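## Task

Remove the rear block (the one farther from the handle) from the drawer of cooler COLD and set it on deck slot D2, lying flat between that slot's locators, with each of its 5 loose tubes back in its original bore. Then close the drawer fully; COLD's lamp stays lit until it is. The front block has to remain flat where it was with every tube in its bore, and plate P1 has to stay on D1 as it is now. Nothing may count that is only held in place by the robot at the end. Finish by opening the gripper and moving the hand away.

## Robot and tools

Robot: one Doosan M1013 six-joint arm carrying a Robotiq 140 mm two-finger gripper. There is a single arm, so every motion argument is one row of 9 numbers. The fingers point along the gripper's +z axis and close along its y axis. end_effector_position is the point between the pads when shut; closed fingertips reach about 33 mm past it, fully open ones about 9 mm, and closing pushes the tips roughly 24 mm farther out, so keep that gap above surfaces.

Frames: results report the hand in the scene frame, in metres, with orientation as a wxyz quaternion: origin on the tabletop beneath the arm base, +z up, +y to the left when facing along +x. The base may be slightly tilted, and the reported position drifts more at long reach. D1 is the deck slot beside COLD; D2 lies past D1. COLD is loose on the table: it must finish within about a finger's width of its start, upright and barely rotated.

Row layout: [dx, dy, dz, rx, ry, rz, position, force_limit, speed], each in [-1, 1]. The first six are an offset, not a pose: expressed in the gripper's own axes and counted from the hand pose in the most recent result that showed it (before any such result in the scene, or for a second call inside one reply, from where the hand is when the action starts). Scale: 1.0 equals 0.6 m of translation or 180 degrees; rx, ry, rz form a single rotation vector. Each row is measured from that same base pose, not from the row before it. All zeros means go back to that base pose; it is not a hold. Per control step the commanded pose is clipped to 70 mm and 16 degrees from the measured one; position wins over orientation when both cannot be met.

Gripper numbers: position +1 = fully open (140 mm), about -0.8 = pads touching, -1 = close until blocked. force_limit roughly 14 N at -1, 60 N at 0, 107 N at +1. speed roughly 30, 140, 250 mm/s at -1, 0, +1. To squeeze harder while already gripping, raise force_limit and nudge position between -1 and -0.98.

Tools:
- execute_actions {actions, pictures}: actions is an empty list (just report state, with pictures), or one item: {rows: 1 to 15 rows, steps: up to 15} where each row is one 1/30 s step and the last repeats; or {steps: up to 300} as a wait counted from the last result, reply time included. An action needs at least 5 steps; its last 5 are run after the result, during your reply. pictures true adds camera images.
- move {target: one row, speed: 0.002 to 0.5 m/s, default 0.25}: straight path to the offset pose, 0.5 to 10 s long, no slowing for obstacles; finger values are sent at the start. Rotation limited to twice speed in rad/s.
- wait {seconds: 0 to 10}: lets time pass with nothing new sent.
- zoom_image {camera: cam_head_left or cam_head_right, region: [x0, y0, x1, y1] pixels, at most 504 square}; images are 672x504.
- read_manual {section: "licences"}: licence text only.
- finished_scene {scene: 1 or 2}: ends and grades the scene; irreversible. Replying with no tool call ends everything.

Reading results: the state line gives hand position, quaternion and velocities. object_status: 0 moving, 1 blocked while opening, 2 blocked while closing (a grip), 3 reached target or pads met. position_measured is in counts, 3 open to 230 pads met, not linear. A pose unreachable line, and HELD on specific steps, mean the clearance check altered or dropped your command. Hand target appears only when nothing is kept back. A move adds a move: line with outcome (done, off_target, moving, held, fault), limits that acted (paced = pose clipped; held = steps blocked, after which the arm may jump fast), and distance to target. MOTOR HOT warns of heating; OVER-TEMPERATURE FAULT means brakes set until cool.

Hazards: the arm is stiff, so commanding even a few millimetres beyond a firm contact can trigger a fault. Any outside force of 144 N, or joint torque at its load limit (waist and shoulder 295, elbow 139, wrist joints 39.1 N m, payload included), halts the arm for 10 s and discards the rest of the call. Faster motions hit harder. Far targets may take several actions; check the pose and send the rest. Occasional tugs on held parts or pushes on loose items can happen. Never drop or knock anything off the table; avoid slams, slips and hard shoves, keep tubes upright in their bores, and release and retract before ending.

Each tool is called after ">>>" in YAML: its name, and indented under it one key for each argument.

## Session

>>> execute_actions:
  actions: []

Scene clock: 0.00 s of 10800.00 s.
end_effector_position=(+0.6906, +0.1608, +0.1892) position_measured=3 object_status=3 end_effector_quat_wxyz=(-0.034, +0.990, -0.136, +0.011) end_effector_velocity=(+0.000, +0.001, +0.000) end_effector_angular_velocity=(+0.002, -0.000, +0.001)
Joint positions: [0.168 0.348 1.758 0.071 0.993 1.959]
Joint velocities: [ 0.001  0.    -0.001  0.002  0.    -0.001]
Hand target: +0.691, +0.161, +0.189; -0.034, +0.990, -0.136, +0.011

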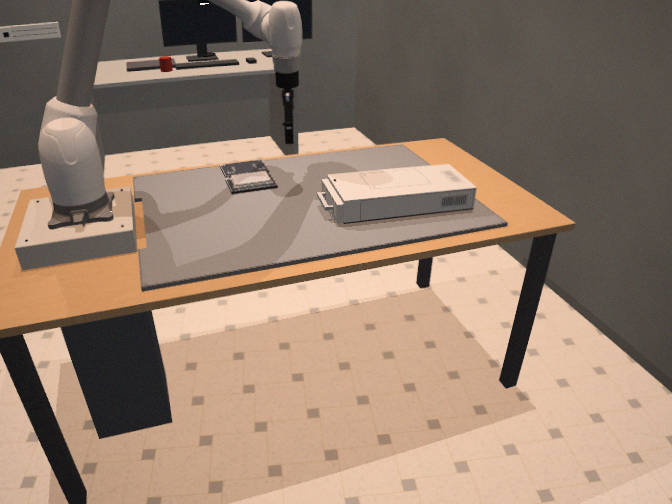

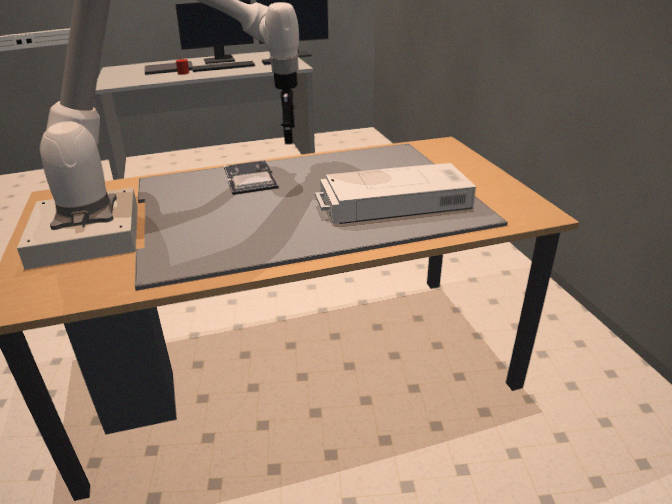

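>>> zoom_image:
  camera: "cam_head_left"
  region: [200, 80, 500, 240]

>>> zoom_image:
  camera: "cam_head_right"
  region: [200, 80, 500, 240]

Region (200, 80, 500, 240) of cam_head_left's 672x504 image, scaled by 1.680, with more detail than that image has; it fills the top 269 rows of this view, and the rest is white.

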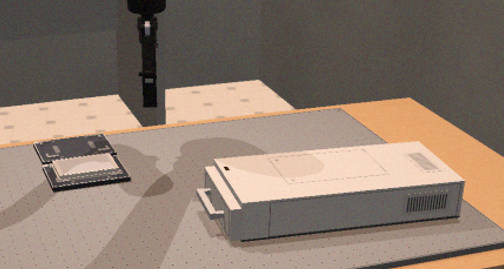

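Region (200, 80, 500, 240) of cam_head_right's 672x504 image, scaled by 1.680, with more detail than that image has; it fills the top 269 rows of this view, and the rest is white.

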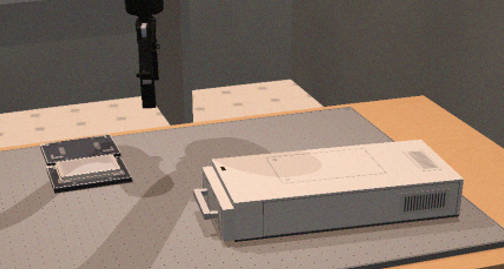

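>>> move:
  target: [-0.028,0.458,0.15,-0.0217,-0.007,-0.087,-1,0,1]

Scene clock: 2.03 s of 10800.00 s.
end_effector_position=(+0.6033, -0.0924, +0.0794) position_measured=233 object_status=3 end_effector_quat_wxyz=(-0.001, +1.000, +0.000, -0.000) end_effector_velocity=(-0.000, +0.000, -0.000) end_effector_angular_velocity=(+0.000, +0.000, +0.001)
Joint positions: [-0.194  0.349  2.004  0.003  0.786  1.358]
Joint velocities: [ 0.     0.     0.001  0.    -0.001 -0.001]
Hand target: +0.603, -0.092, +0.079; -0.001, +1.000, +0.000, -0.000
Off the commanded pose: 0.000 m, 0 deg.
Kept back: nothing.
move: done

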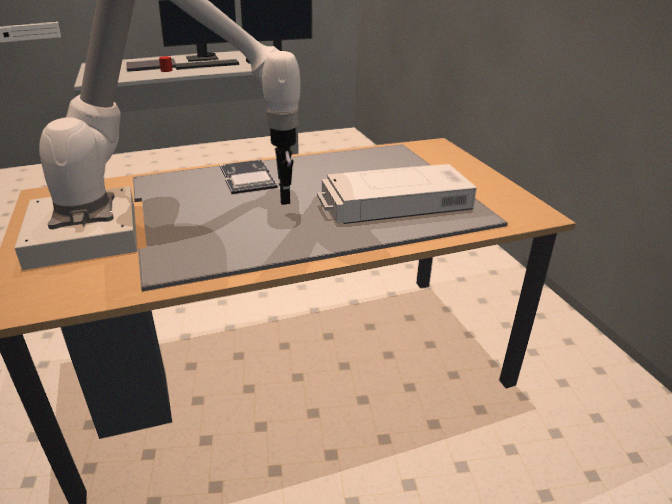

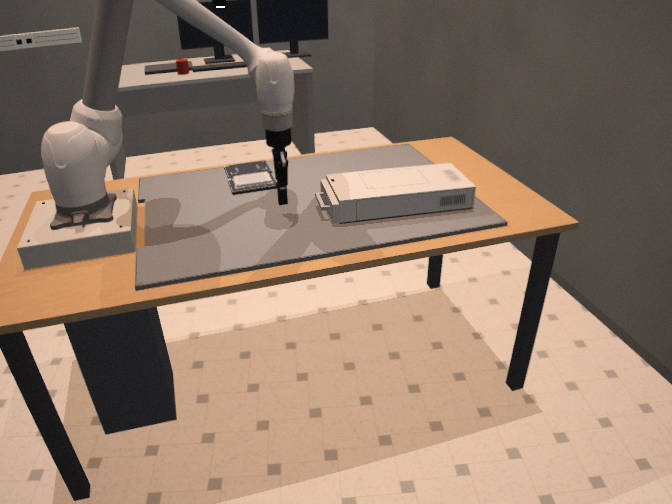

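>>> move:
  target: [0.13,0,0,0,0,-0.5,-0.2,0,1]

>>> zoom_image:
  camera: "cam_head_left"
  region: [270, 150, 390, 240]

>>> zoom_image:
  camera: "cam_head_right"
  region: [270, 150, 390, 240]

Scene clock: 5.80 s of 10800.00 s.
end_effector_position=(+0.6810, -0.0923, +0.0794) position_measured=154 object_status=3 end_effector_quat_wxyz=(-0.001, +0.707, +0.707, +0.000) end_effector_velocity=(+0.002, +0.000, +0.001) end_effector_angular_velocity=(-0.000, -0.003, +0.003)
Joint positions: [-0.17   0.446  1.85   0.003  0.844 -0.188]
Joint velocities: [ 0.001  0.    -0.003  0.    -0.001 -0.002]
Hand target: +0.681, -0.092, +0.080; -0.000, +0.707, +0.707, +0.000
Off the commanded pose: 0.000 m, 0 deg.
Kept back: nothing.
move: done

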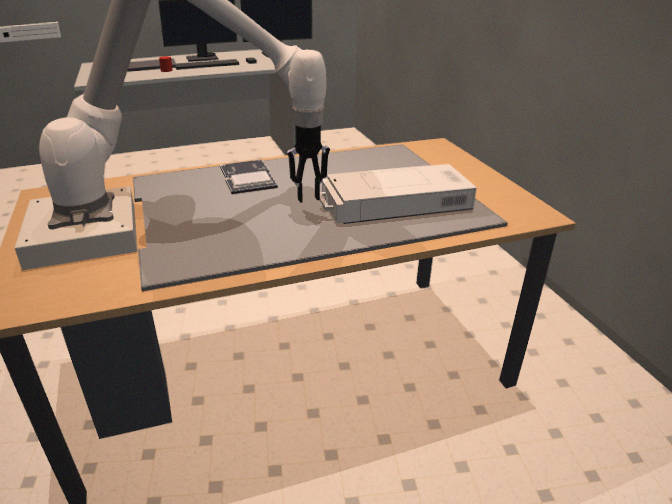

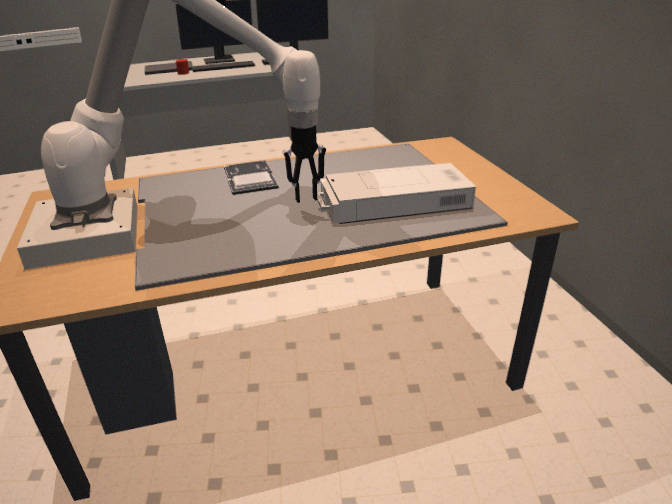

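Region (270, 150, 390, 240) of cam_head_left's 672x504 image, scaled by 4.200, with more detail than that image has; it fills the top 378 rows of this view, and the rest is white.

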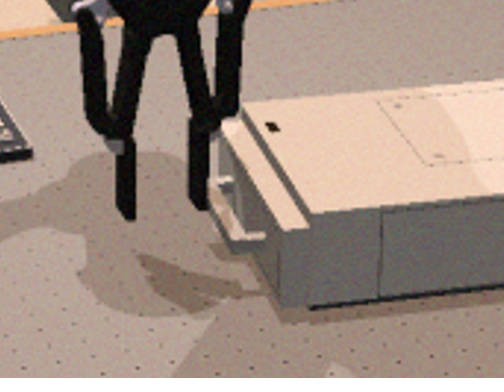

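Region (270, 150, 390, 240) of cam_head_right's 672x504 image, scaled by 4.200, with more detail than that image has; it fills the top 378 rows of this view, and the rest is white.

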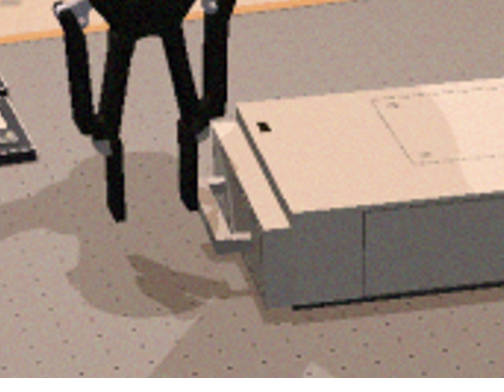

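>>> move:
  target: [0,-0.01,-0.06,0,0,0,-0.42,0,1]

>>> move:
  target: [-0.02,0.075,0,0,0,0,-0.42,0,1]

>>> zoom_image:
  camera: "cam_head_left"
  region: [290, 160, 370, 230]

>>> zoom_image:
  camera: "cam_head_right"
  region: [290, 160, 370, 230]

Scene clock: 6.83 s of 10800.00 s.
end_effector_position=(+0.6750, -0.0924, +0.1154) position_measured=182 object_status=3 end_effector_quat_wxyz=(-0.001, +0.707, +0.707, +0.000) end_effector_velocity=(-0.001, -0.001, +0.000) end_effector_angular_velocity=(-0.001, +0.001, +0.000)
Joint positions: [-0.172  0.399  1.84   0.003  0.9   -0.189]
Joint velocities: [-0.001 -0.001  0.    -0.001  0.001 -0.   ]
Hand target: +0.675, -0.092, +0.115; -0.001, +0.707, +0.707, +0.000
Off the commanded pose: 0.000 m, 0 deg.
Kept back: nothing.
move: done

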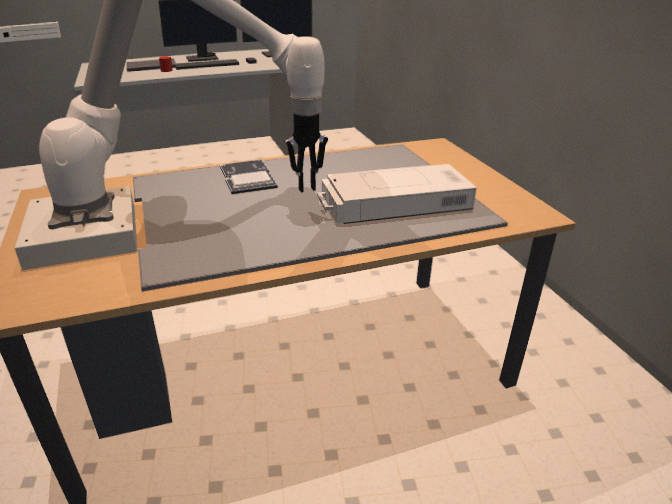

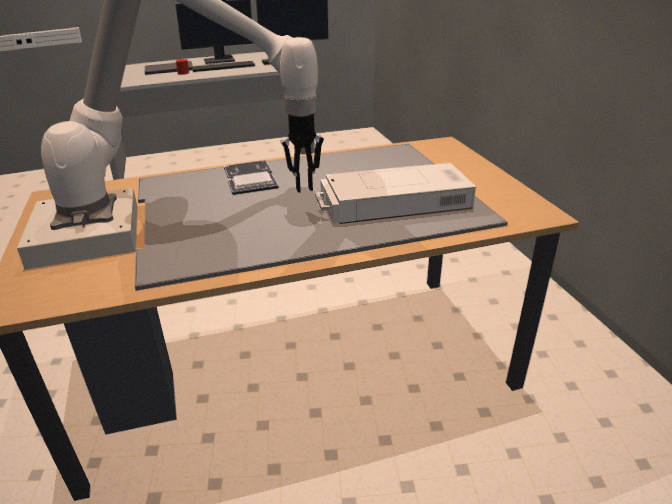

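Scene clock: 17.60 s of 10800.00 s.
end_effector_position=(+0.7172, -0.1038, +0.1145) position_measured=182 object_status=3 end_effector_quat_wxyz=(-0.004, +0.707, +0.707, -0.002) end_effector_velocity=(+0.000, -0.000, +0.000) end_effector_angular_velocity=(-0.000, -0.000, +0.001)
Joint positions: [-0.177  0.46   1.746  0.003  0.94  -0.194]
Joint velocities: [ 0.    -0.    -0.    -0.     0.    -0.001]
Hand target: +0.719, -0.104, +0.115; -0.002, +0.707, +0.707, -0.001
Off the commanded pose: 0.003 m, 0 deg.
TORQUE FAULT: the external load on joint 5 (wrist pitch) reached its load limit, and the arm stopped for 10 seconds. The arm's remaining commands of this call were not run. The arm holds where it stopped, with its grip as last carried out, and accepts commands again: back off and push less far. The arm stops again, at the same cost, whenever a joint's load reaches its limit.
Kept back: nothing.
move: fault

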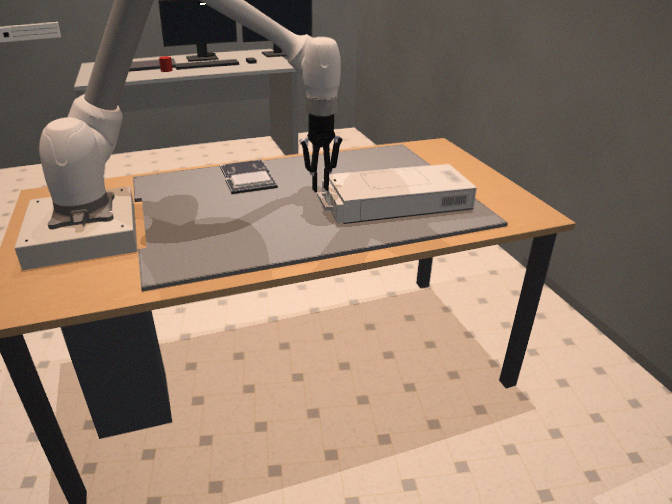

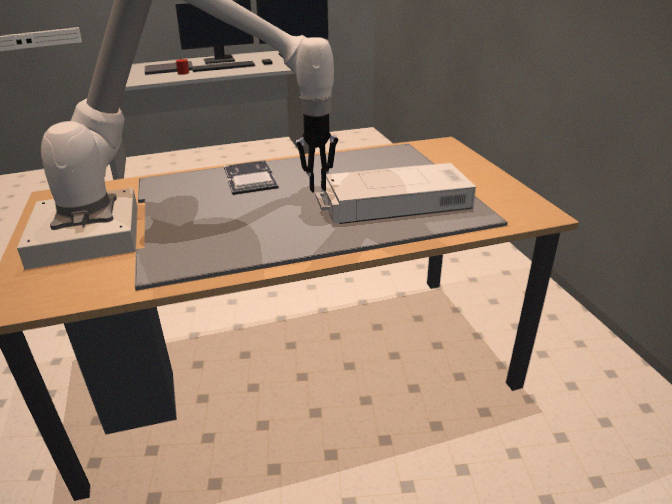

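Region (290, 160, 370, 230) of cam_head_left's 672x504 image, scaled by 6.300, with more detail than that image has; it fills the top 441 rows of this view, and the rest is white.

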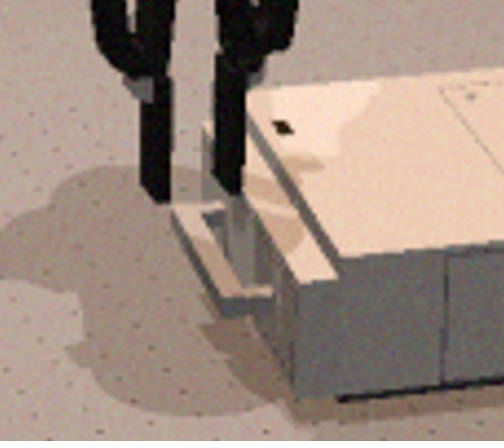

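Region (290, 160, 370, 230) of cam_head_right's 672x504 image, scaled by 6.300, with more detail than that image has; it fills the top 441 rows of this view, and the rest is white.

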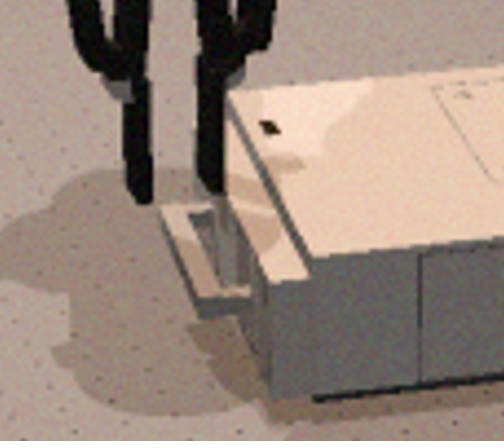

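>>> move:
  target: [-0.025,-0.009,0,0,0.002,0,-0.42,0,1]
  speed: 0.03

>>> move:
  target: [0,0,0.03,0,0,0,-0.42,0,1]
  speed: 0.03

>>> zoom_image:
  camera: "cam_head_left"
  region: [290, 160, 370, 230]

>>> zoom_image:
  camera: "cam_head_right"
  region: [290, 160, 370, 230]

Scene clock: 18.70 s of 10800.00 s.
end_effector_position=(+0.7120, -0.1188, +0.1145) position_measured=182 object_status=3 end_effector_quat_wxyz=(-0.006, +0.707, +0.707, +0.001) end_effector_velocity=(-0.000, +0.001, -0.000) end_effector_angular_velocity=(+0.001, +0.000, -0.001)
Joint positions: [-0.201  0.457  1.751  0.01   0.939 -0.223]
Joint velocities: [ 0.     0.     0.001  0.002 -0.     0.   ]
Hand target: +0.712, -0.119, +0.114; -0.006, +0.707, +0.707, +0.000
Off the commanded pose: 0.000 m, 0 deg.
Kept back: nothing.
move: done

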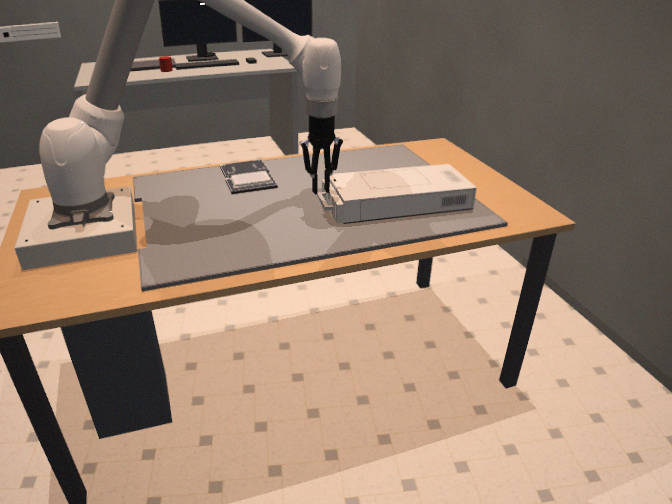

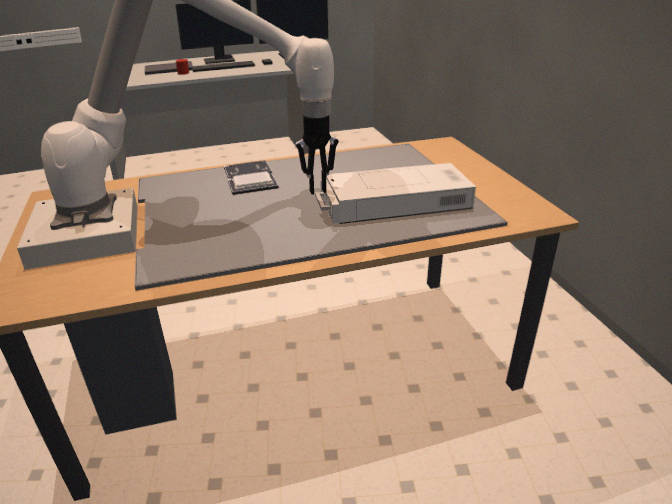

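Scene clock: 19.57 s of 10800.00 s.
end_effector_position=(+0.7119, -0.1187, +0.0966) position_measured=182 object_status=3 end_effector_quat_wxyz=(-0.006, +0.707, +0.707, +0.001) end_effector_velocity=(+0.000, -0.000, -0.000) end_effector_angular_velocity=(-0.000, -0.001, +0.001)
Joint positions: [-0.201  0.474  1.763  0.01   0.91  -0.223]
Joint velocities: [ 0.     0.    -0.     0.    -0.001 -0.001]
Hand target: +0.712, -0.119, +0.097; -0.006, +0.707, +0.707, +0.001
Off the commanded pose: 0.000 m, 0 deg.
Kept back: nothing.
move: done

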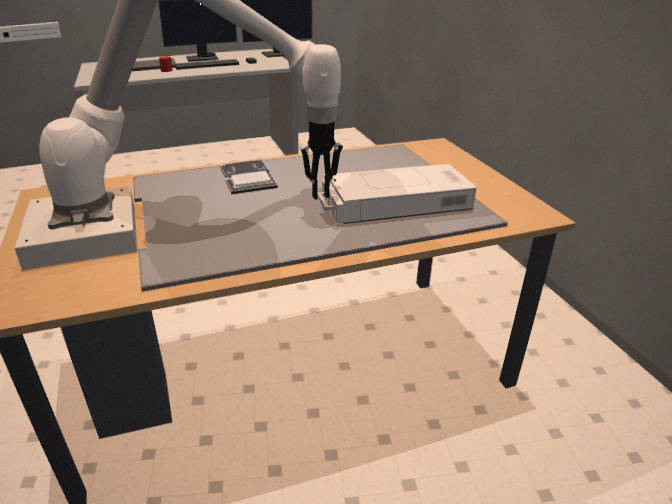

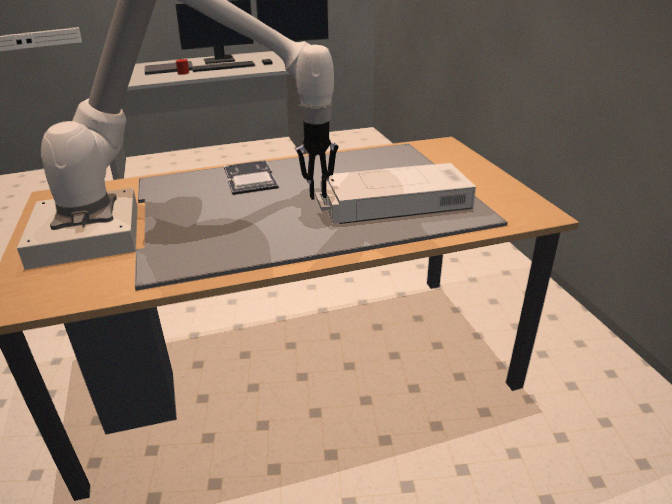

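Region (290, 160, 370, 230) of cam_head_left's 672x504 image, scaled by 6.300, with more detail than that image has; it fills the top 441 rows of this view, and the rest is white.

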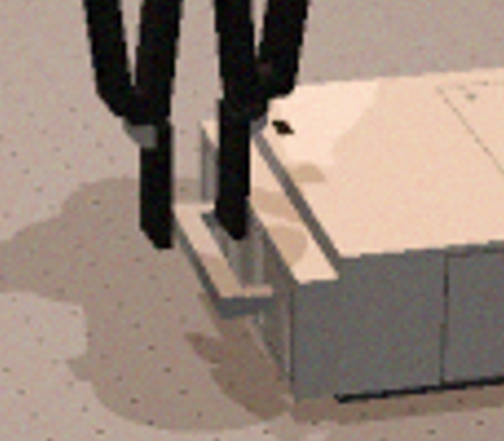

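Region (290, 160, 370, 230) of cam_head_right's 672x504 image, scaled by 6.300, with more detail than that image has; it fills the top 441 rows of this view, and the rest is white.

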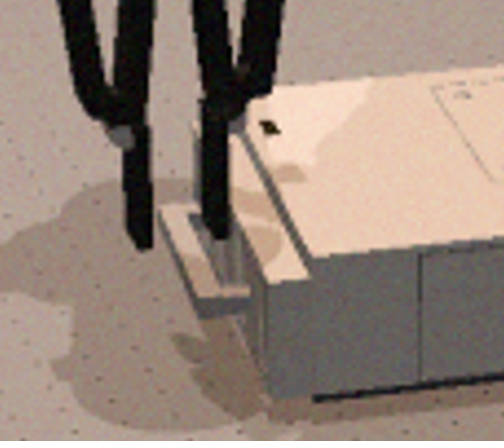

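>>> move:
  target: [0,0,0.03,-0.002,-0.003,0,-0.42,0,1]
  speed: 0.01

>>> move:
  target: [0,-0.05,0,0,0,0,-0.42,0,1]
  speed: 0.01

>>> zoom_image:
  camera: "cam_head_left"
  region: [290, 160, 370, 230]

Scene clock: 21.87 s of 10800.00 s.
end_effector_position=(+0.7118, -0.1185, +0.0786) position_measured=182 object_status=3 end_effector_quat_wxyz=(+0.000, +0.707, +0.707, -0.001) end_effector_velocity=(-0.000, +0.002, -0.001) end_effector_angular_velocity=(+0.001, +0.001, +0.001)
Joint positions: [-0.197  0.49   1.779  0.     0.87  -0.213]
Joint velocities: [ 0.002  0.     0.001  0.001 -0.     0.001]
Hand target: +0.712, -0.118, +0.079; +0.000, +0.707, +0.707, -0.001
Off the commanded pose: 0.000 m, 0 deg.
Kept back: nothing.
move: done

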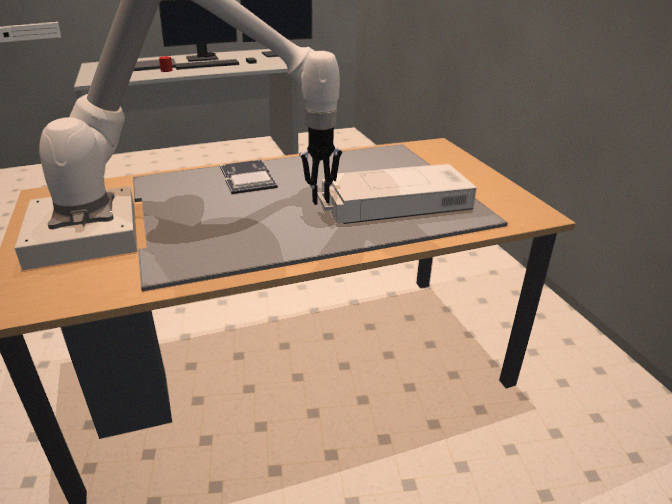

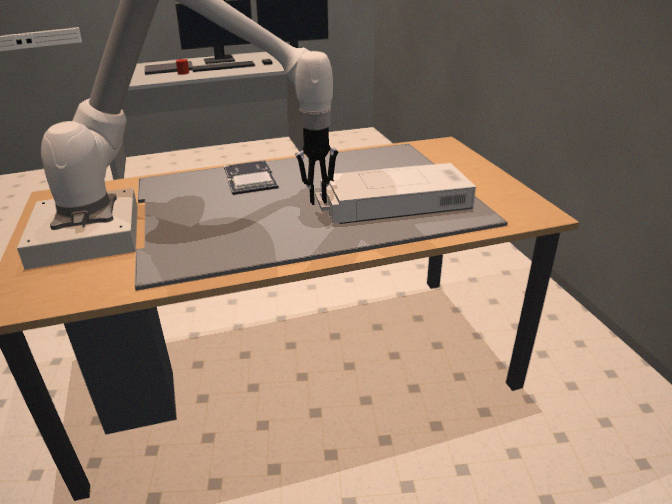

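Scene clock: 25.10 s of 10800.00 s.
end_effector_position=(+0.6818, -0.1185, +0.0786) position_measured=182 object_status=3 end_effector_quat_wxyz=(+0.000, +0.707, +0.707, -0.001) end_effector_velocity=(-0.001, +0.000, -0.000) end_effector_angular_velocity=(-0.000, +0.001, +0.001)
Joint positions: [-0.207  0.452  1.841  0.     0.846 -0.223]
Joint velocities: [ 0.001 -0.     0.001 -0.001 -0.     0.   ]
Hand target: +0.682, -0.118, +0.079; +0.000, +0.707, +0.707, -0.001
Off the commanded pose: 0.000 m, 0 deg.
Kept back: nothing.
move: done

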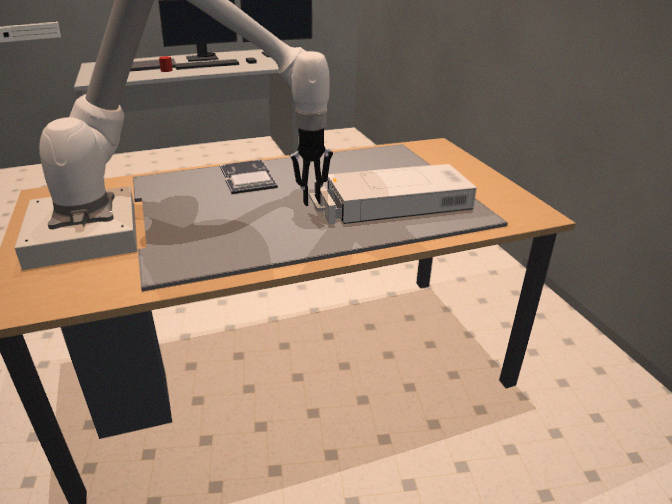

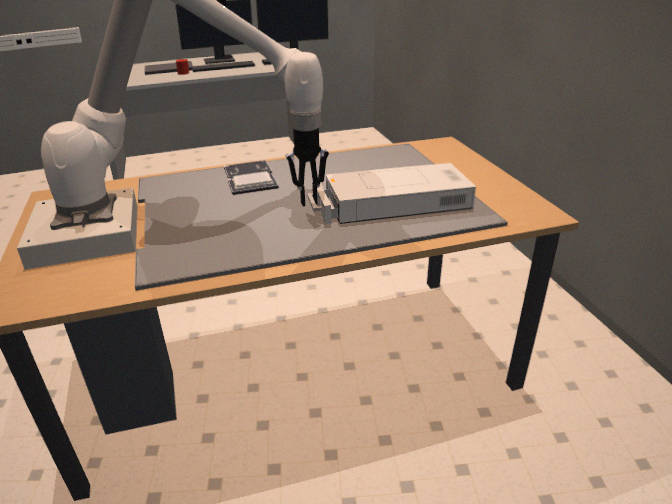

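Region (290, 160, 370, 230) of cam_head_left's 672x504 image, scaled by 6.300, with more detail than that image has; it fills the top 441 rows of this view, and the rest is white.

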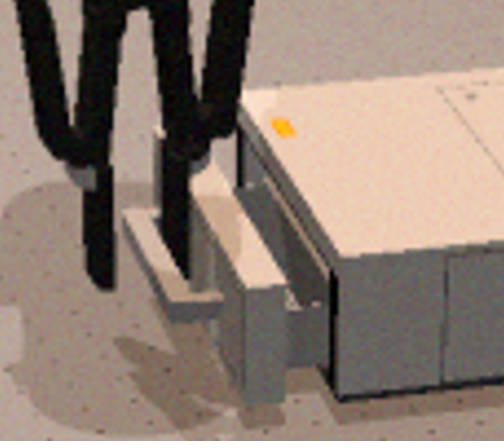

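>>> move:
  target: [0.01,-0.2,0,0,0,0,-0.42,0,1]
  speed: 0.04

>>> zoom_image:
  camera: "cam_head_left"
  region: [230, 150, 370, 240]

Scene clock: 28.63 s of 10800.00 s.
end_effector_position=(+0.5618, -0.1124, +0.0785) position_measured=182 object_status=3 end_effector_quat_wxyz=(-0.000, +0.707, +0.707, -0.000) end_effector_velocity=(-0.000, -0.001, +0.000) end_effector_angular_velocity=(+0.000, -0.001, -0.003)
Joint positions: [-0.243  0.303  2.076  0.001  0.76  -0.259]
Joint velocities: [-0.002 -0.     0.     0.    -0.001  0.   ]
Hand target: +0.562, -0.112, +0.078; -0.000, +0.707, +0.707, -0.000
Off the commanded pose: 0.000 m, 0 deg.
Kept back: nothing.
move: done

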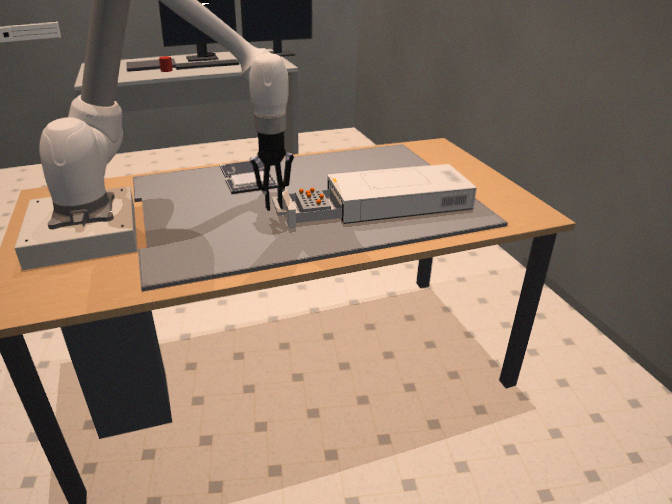

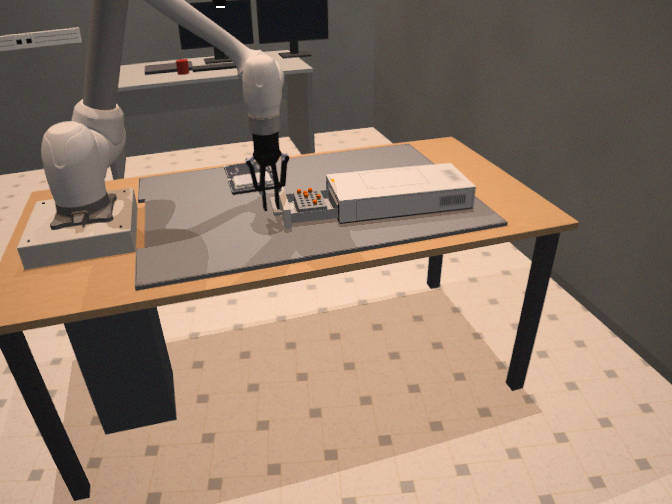

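Region (230, 150, 370, 240) of cam_head_left's 672x504 image, scaled by 3.600, with more detail than that image has; it fills the top 324 rows of this view, and the rest is white.

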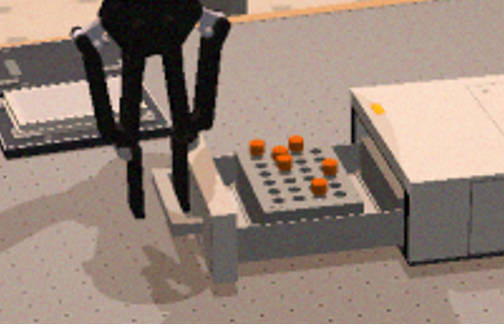

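>>> move:
  target: [0.025,-0.15,0,0,0,0,-0.42,0,1]
  speed: 0.03

>>> zoom_image:
  camera: "cam_head_left"
  region: [210, 150, 370, 250]

Scene clock: 32.17 s of 10800.00 s.
end_effector_position=(+0.4718, -0.0974, +0.0784) position_measured=182 object_status=3 end_effector_quat_wxyz=(-0.000, +0.707, +0.707, -0.000) end_effector_velocity=(-0.001, -0.000, -0.000) end_effector_angular_velocity=(+0.000, +0.000, -0.001)
Joint positions: [-0.26   0.184  2.243  0.001  0.712 -0.277]
Joint velocities: [-0.001 -0.001  0.001  0.     0.    -0.   ]
Hand target: +0.472, -0.097, +0.078; -0.000, +0.707, +0.707, -0.000
Off the commanded pose: 0.000 m, 0 deg.
Kept back: nothing.
move: done

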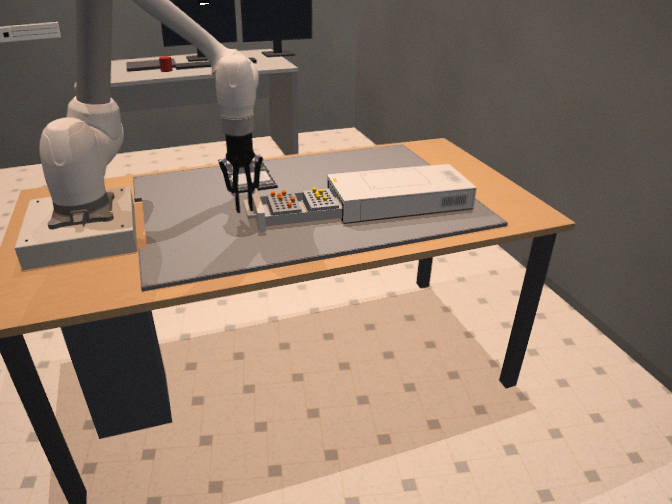

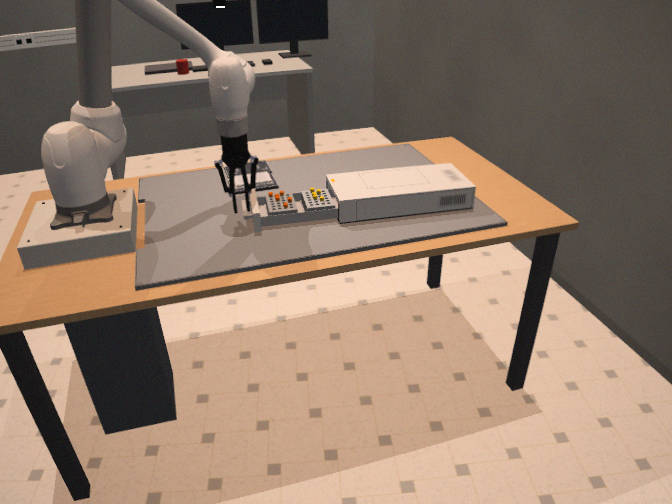

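Region (210, 150, 370, 250) of cam_head_left's 672x504 image, scaled by 3.150, with more detail than that image has; it fills the top 315 rows of this view, and the rest is white.

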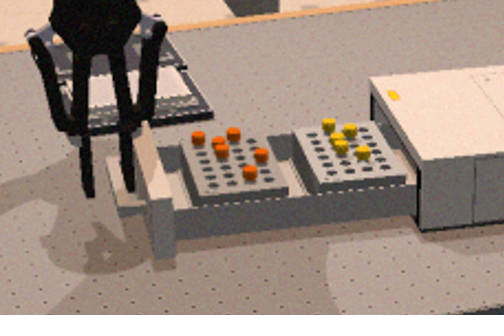

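Need ~3 cm more; go carefully for the end stop.

>>> move:
  target: [0.008,-0.04,0,0,0,0,-0.42,0,1]
  speed: 0.01

>>> zoom_image:
  camera: "cam_head_left"
  region: [210, 150, 370, 250]

Scene clock: 35.07 s of 10800.00 s.
end_effector_position=(+0.4478, -0.0926, +0.0784) position_measured=182 object_status=3 end_effector_quat_wxyz=(-0.000, +0.707, +0.707, -0.000) end_effector_velocity=(-0.000, -0.000, -0.000) end_effector_angular_velocity=(-0.000, +0.000, +0.000)
Joint positions: [-0.264  0.151  2.286  0.001  0.702 -0.281]
Joint velocities: [-0.    -0.     0.001 -0.001 -0.     0.   ]
Hand target: +0.448, -0.093, +0.078; -0.000, +0.707, +0.707, -0.000
Off the commanded pose: 0.000 m, 0 deg.
Kept back: nothing.
move: done

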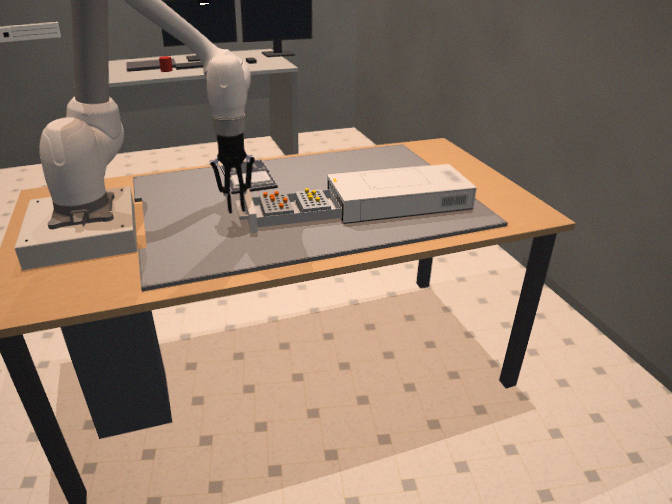

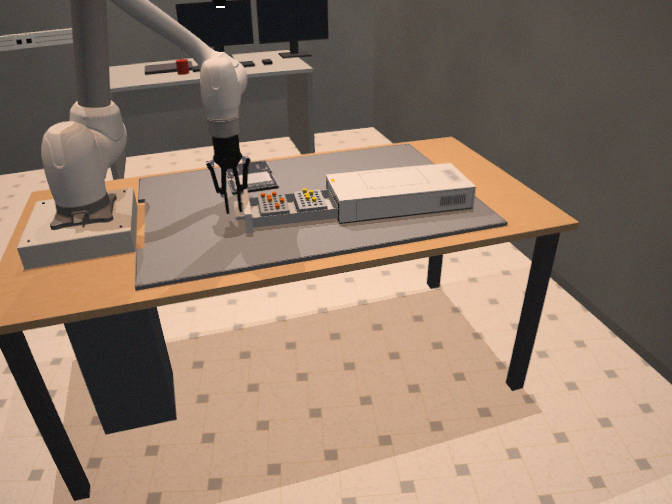

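Region (210, 150, 370, 250) of cam_head_left's 672x504 image, scaled by 3.150, with more detail than that image has; it fills the top 315 rows of this view, and the rest is white.

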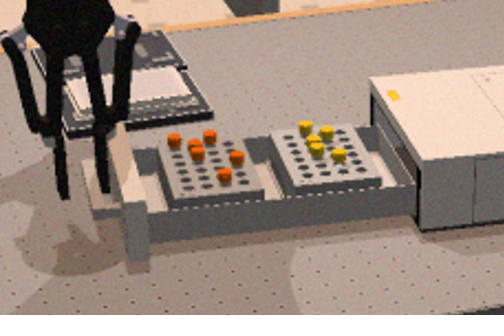

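>>> move:
  target: [0.002,-0.02,0,0,0,0,-0.42,0,1]
  speed: 0.01

>>> move:
  target: [0,0.004,-0.09,0,0,0,-0.42,0,1]
  speed: 0.05

>>> move:
  target: [-0.025,0.385,0,0,0,0.033,0.55,0,1]
  speed: 0.15

>>> zoom_image:
  camera: "cam_head_left"
  region: [250, 150, 370, 240]

>>> zoom_image:
  camera: "cam_head_right"
  region: [250, 150, 370, 240]

Scene clock: 36.83 s of 10800.00 s.
end_effector_position=(+0.4359, -0.0914, +0.0784) position_measured=182 object_status=3 end_effector_quat_wxyz=(-0.000, +0.707, +0.707, -0.000) end_effector_velocity=(+0.000, +0.001, -0.000) end_effector_angular_velocity=(+0.000, -0.001, +0.000)
Joint positions: [-0.269  0.134  2.307  0.001  0.698 -0.286]
Joint velocities: [ 0.001 -0.     0.     0.001 -0.001 -0.   ]
Hand target: +0.436, -0.091, +0.078; -0.000, +0.707, +0.707, -0.000
Off the commanded pose: 0.000 m, 0 deg.
Kept back: nothing.
move: done

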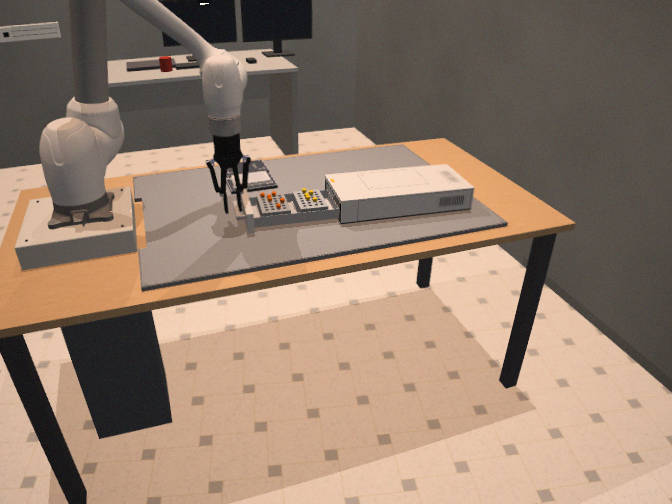

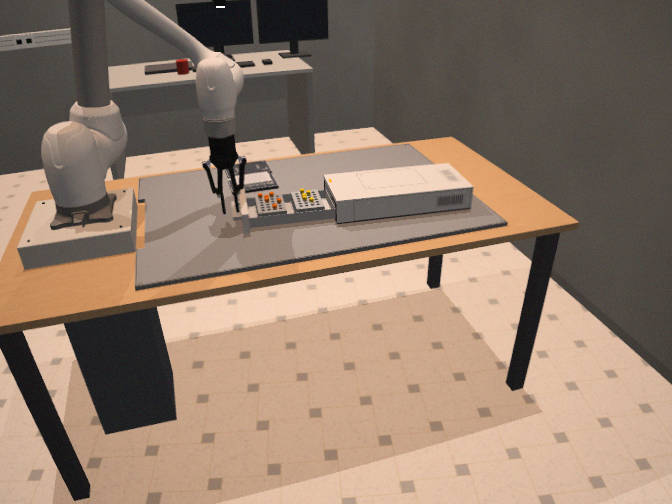

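Scene clock: 38.23 s of 10800.00 s.
end_effector_position=(+0.4382, -0.0915, +0.1324) position_measured=182 object_status=3 end_effector_quat_wxyz=(-0.000, +0.707, +0.707, -0.000) end_effector_velocity=(+0.000, -0.000, +0.001) end_effector_angular_velocity=(-0.001, -0.000, +0.000)
Joint positions: [-0.268  0.054  2.259  0.001  0.825 -0.284]
Joint velocities: [-0.    -0.001 -0.001 -0.001  0.001 -0.   ]
Hand target: +0.438, -0.091, +0.132; -0.000, +0.707, +0.707, -0.000
Off the commanded pose: 0.000 m, 0 deg.
Kept back: nothing.
move: done

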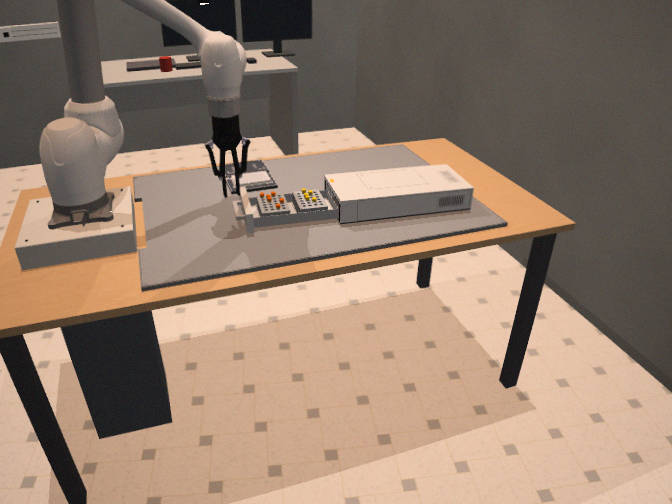

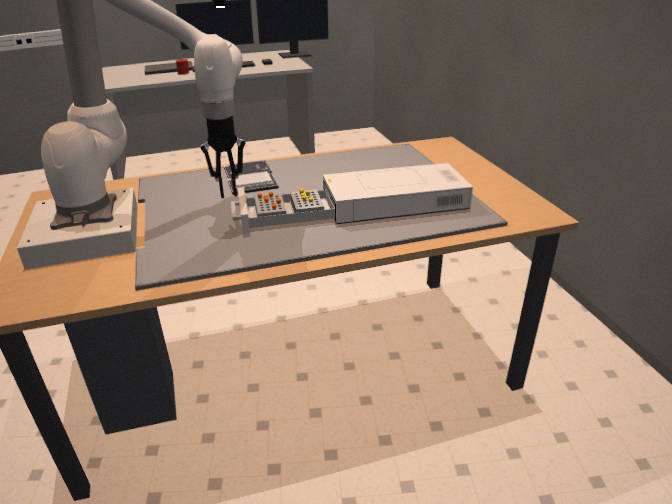

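Scene clock: 40.17 s of 10800.00 s.
end_effector_position=(+0.6692, -0.1065, +0.1325) position_measured=59 object_status=3 end_effector_quat_wxyz=(+0.000, +0.743, +0.670, -0.001) end_effector_velocity=(+0.000, -0.001, -0.000) end_effector_angular_velocity=(-0.001, +0.001, +0.001)
Joint positions: [-0.193  0.377  1.836  0.     0.926 -0.106]
Joint velocities: [-0.001  0.001 -0.    -0.001  0.    -0.001]
Hand target: +0.669, -0.107, +0.133; +0.000, +0.743, +0.670, -0.001
Off the commanded pose: 0.000 m, 0 deg.
Kept back: nothing.
move: done

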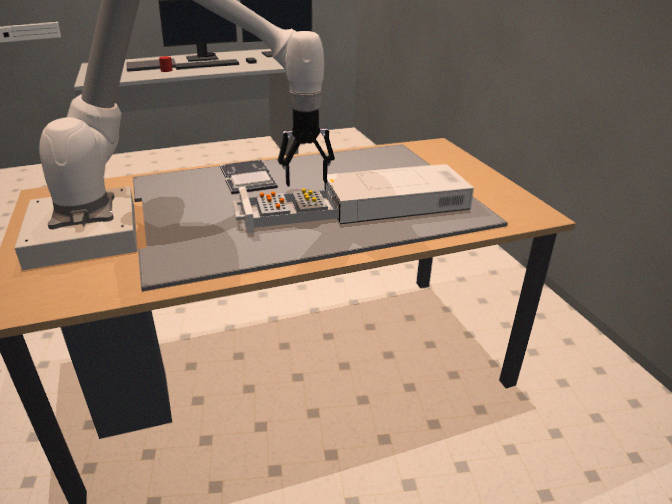

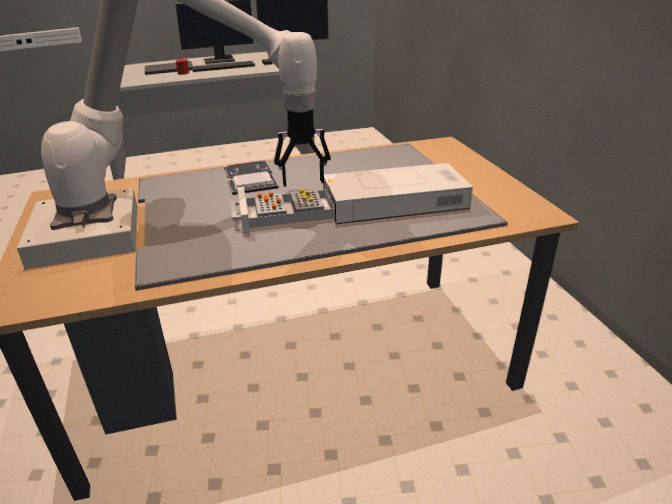

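Region (250, 150, 370, 240) of cam_head_left's 672x504 image, scaled by 4.200, with more detail than that image has; it fills the top 378 rows of this view, and the rest is white.

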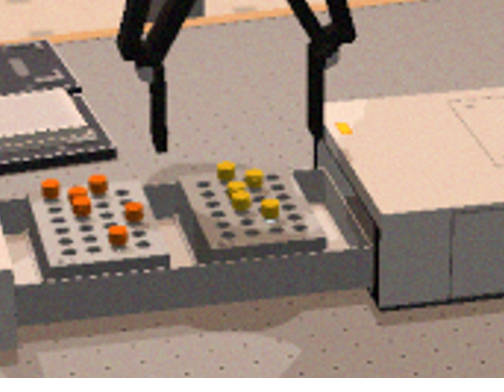

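Region (250, 150, 370, 240) of cam_head_right's 672x504 image, scaled by 4.200, with more detail than that image has; it fills the top 378 rows of this view, and the rest is white.

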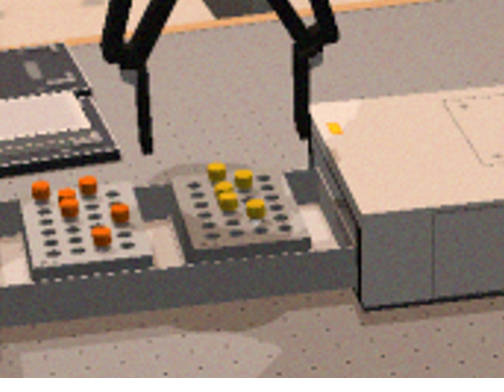

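>>> move:
  target: [0,0.012,0.07,0,0,0,0.5,0,1]
  speed: 0.04

>>> zoom_image:
  camera: "cam_head_left"
  region: [250, 150, 370, 240]

>>> zoom_image:
  camera: "cam_head_right"
  region: [250, 150, 370, 240]

Scene clock: 41.77 s of 10800.00 s.
end_effector_position=(+0.6764, -0.1072, +0.0906) position_measured=66 object_status=3 end_effector_quat_wxyz=(+0.000, +0.743, +0.670, -0.001) end_effector_velocity=(-0.000, +0.000, -0.000) end_effector_angular_velocity=(-0.000, +0.001, -0.001)
Joint positions: [-0.192  0.43   1.849  0.     0.86  -0.104]
Joint velocities: [ 0.     0.     0.    -0.     0.001  0.002]
Hand target: +0.676, -0.107, +0.091; +0.000, +0.743, +0.670, -0.001
Off the commanded pose: 0.000 m, 0 deg.
Kept back: nothing.
move: done

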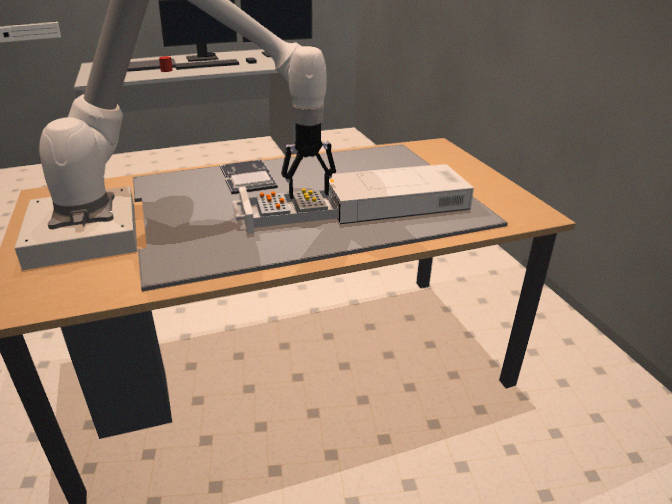

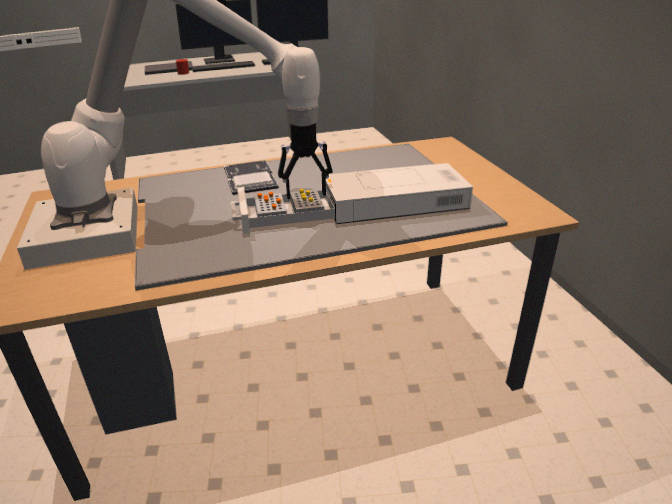

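Region (250, 150, 370, 240) of cam_head_left's 672x504 image, scaled by 4.200, with more detail than that image has; it fills the top 378 rows of this view, and the rest is white.

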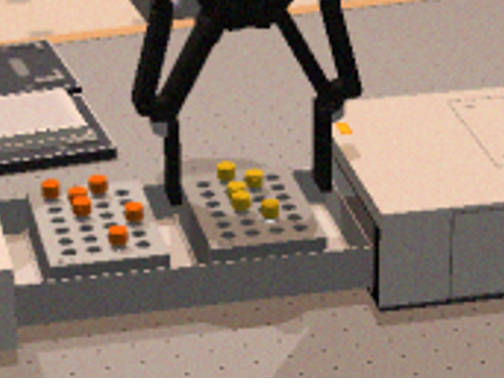

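Region (250, 150, 370, 240) of cam_head_right's 672x504 image, scaled by 4.200, with more detail than that image has; it fills the top 378 rows of this view, and the rest is white.

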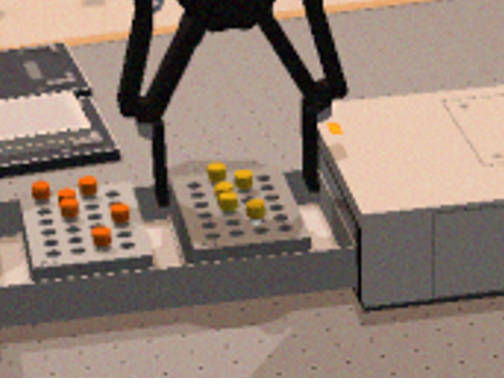

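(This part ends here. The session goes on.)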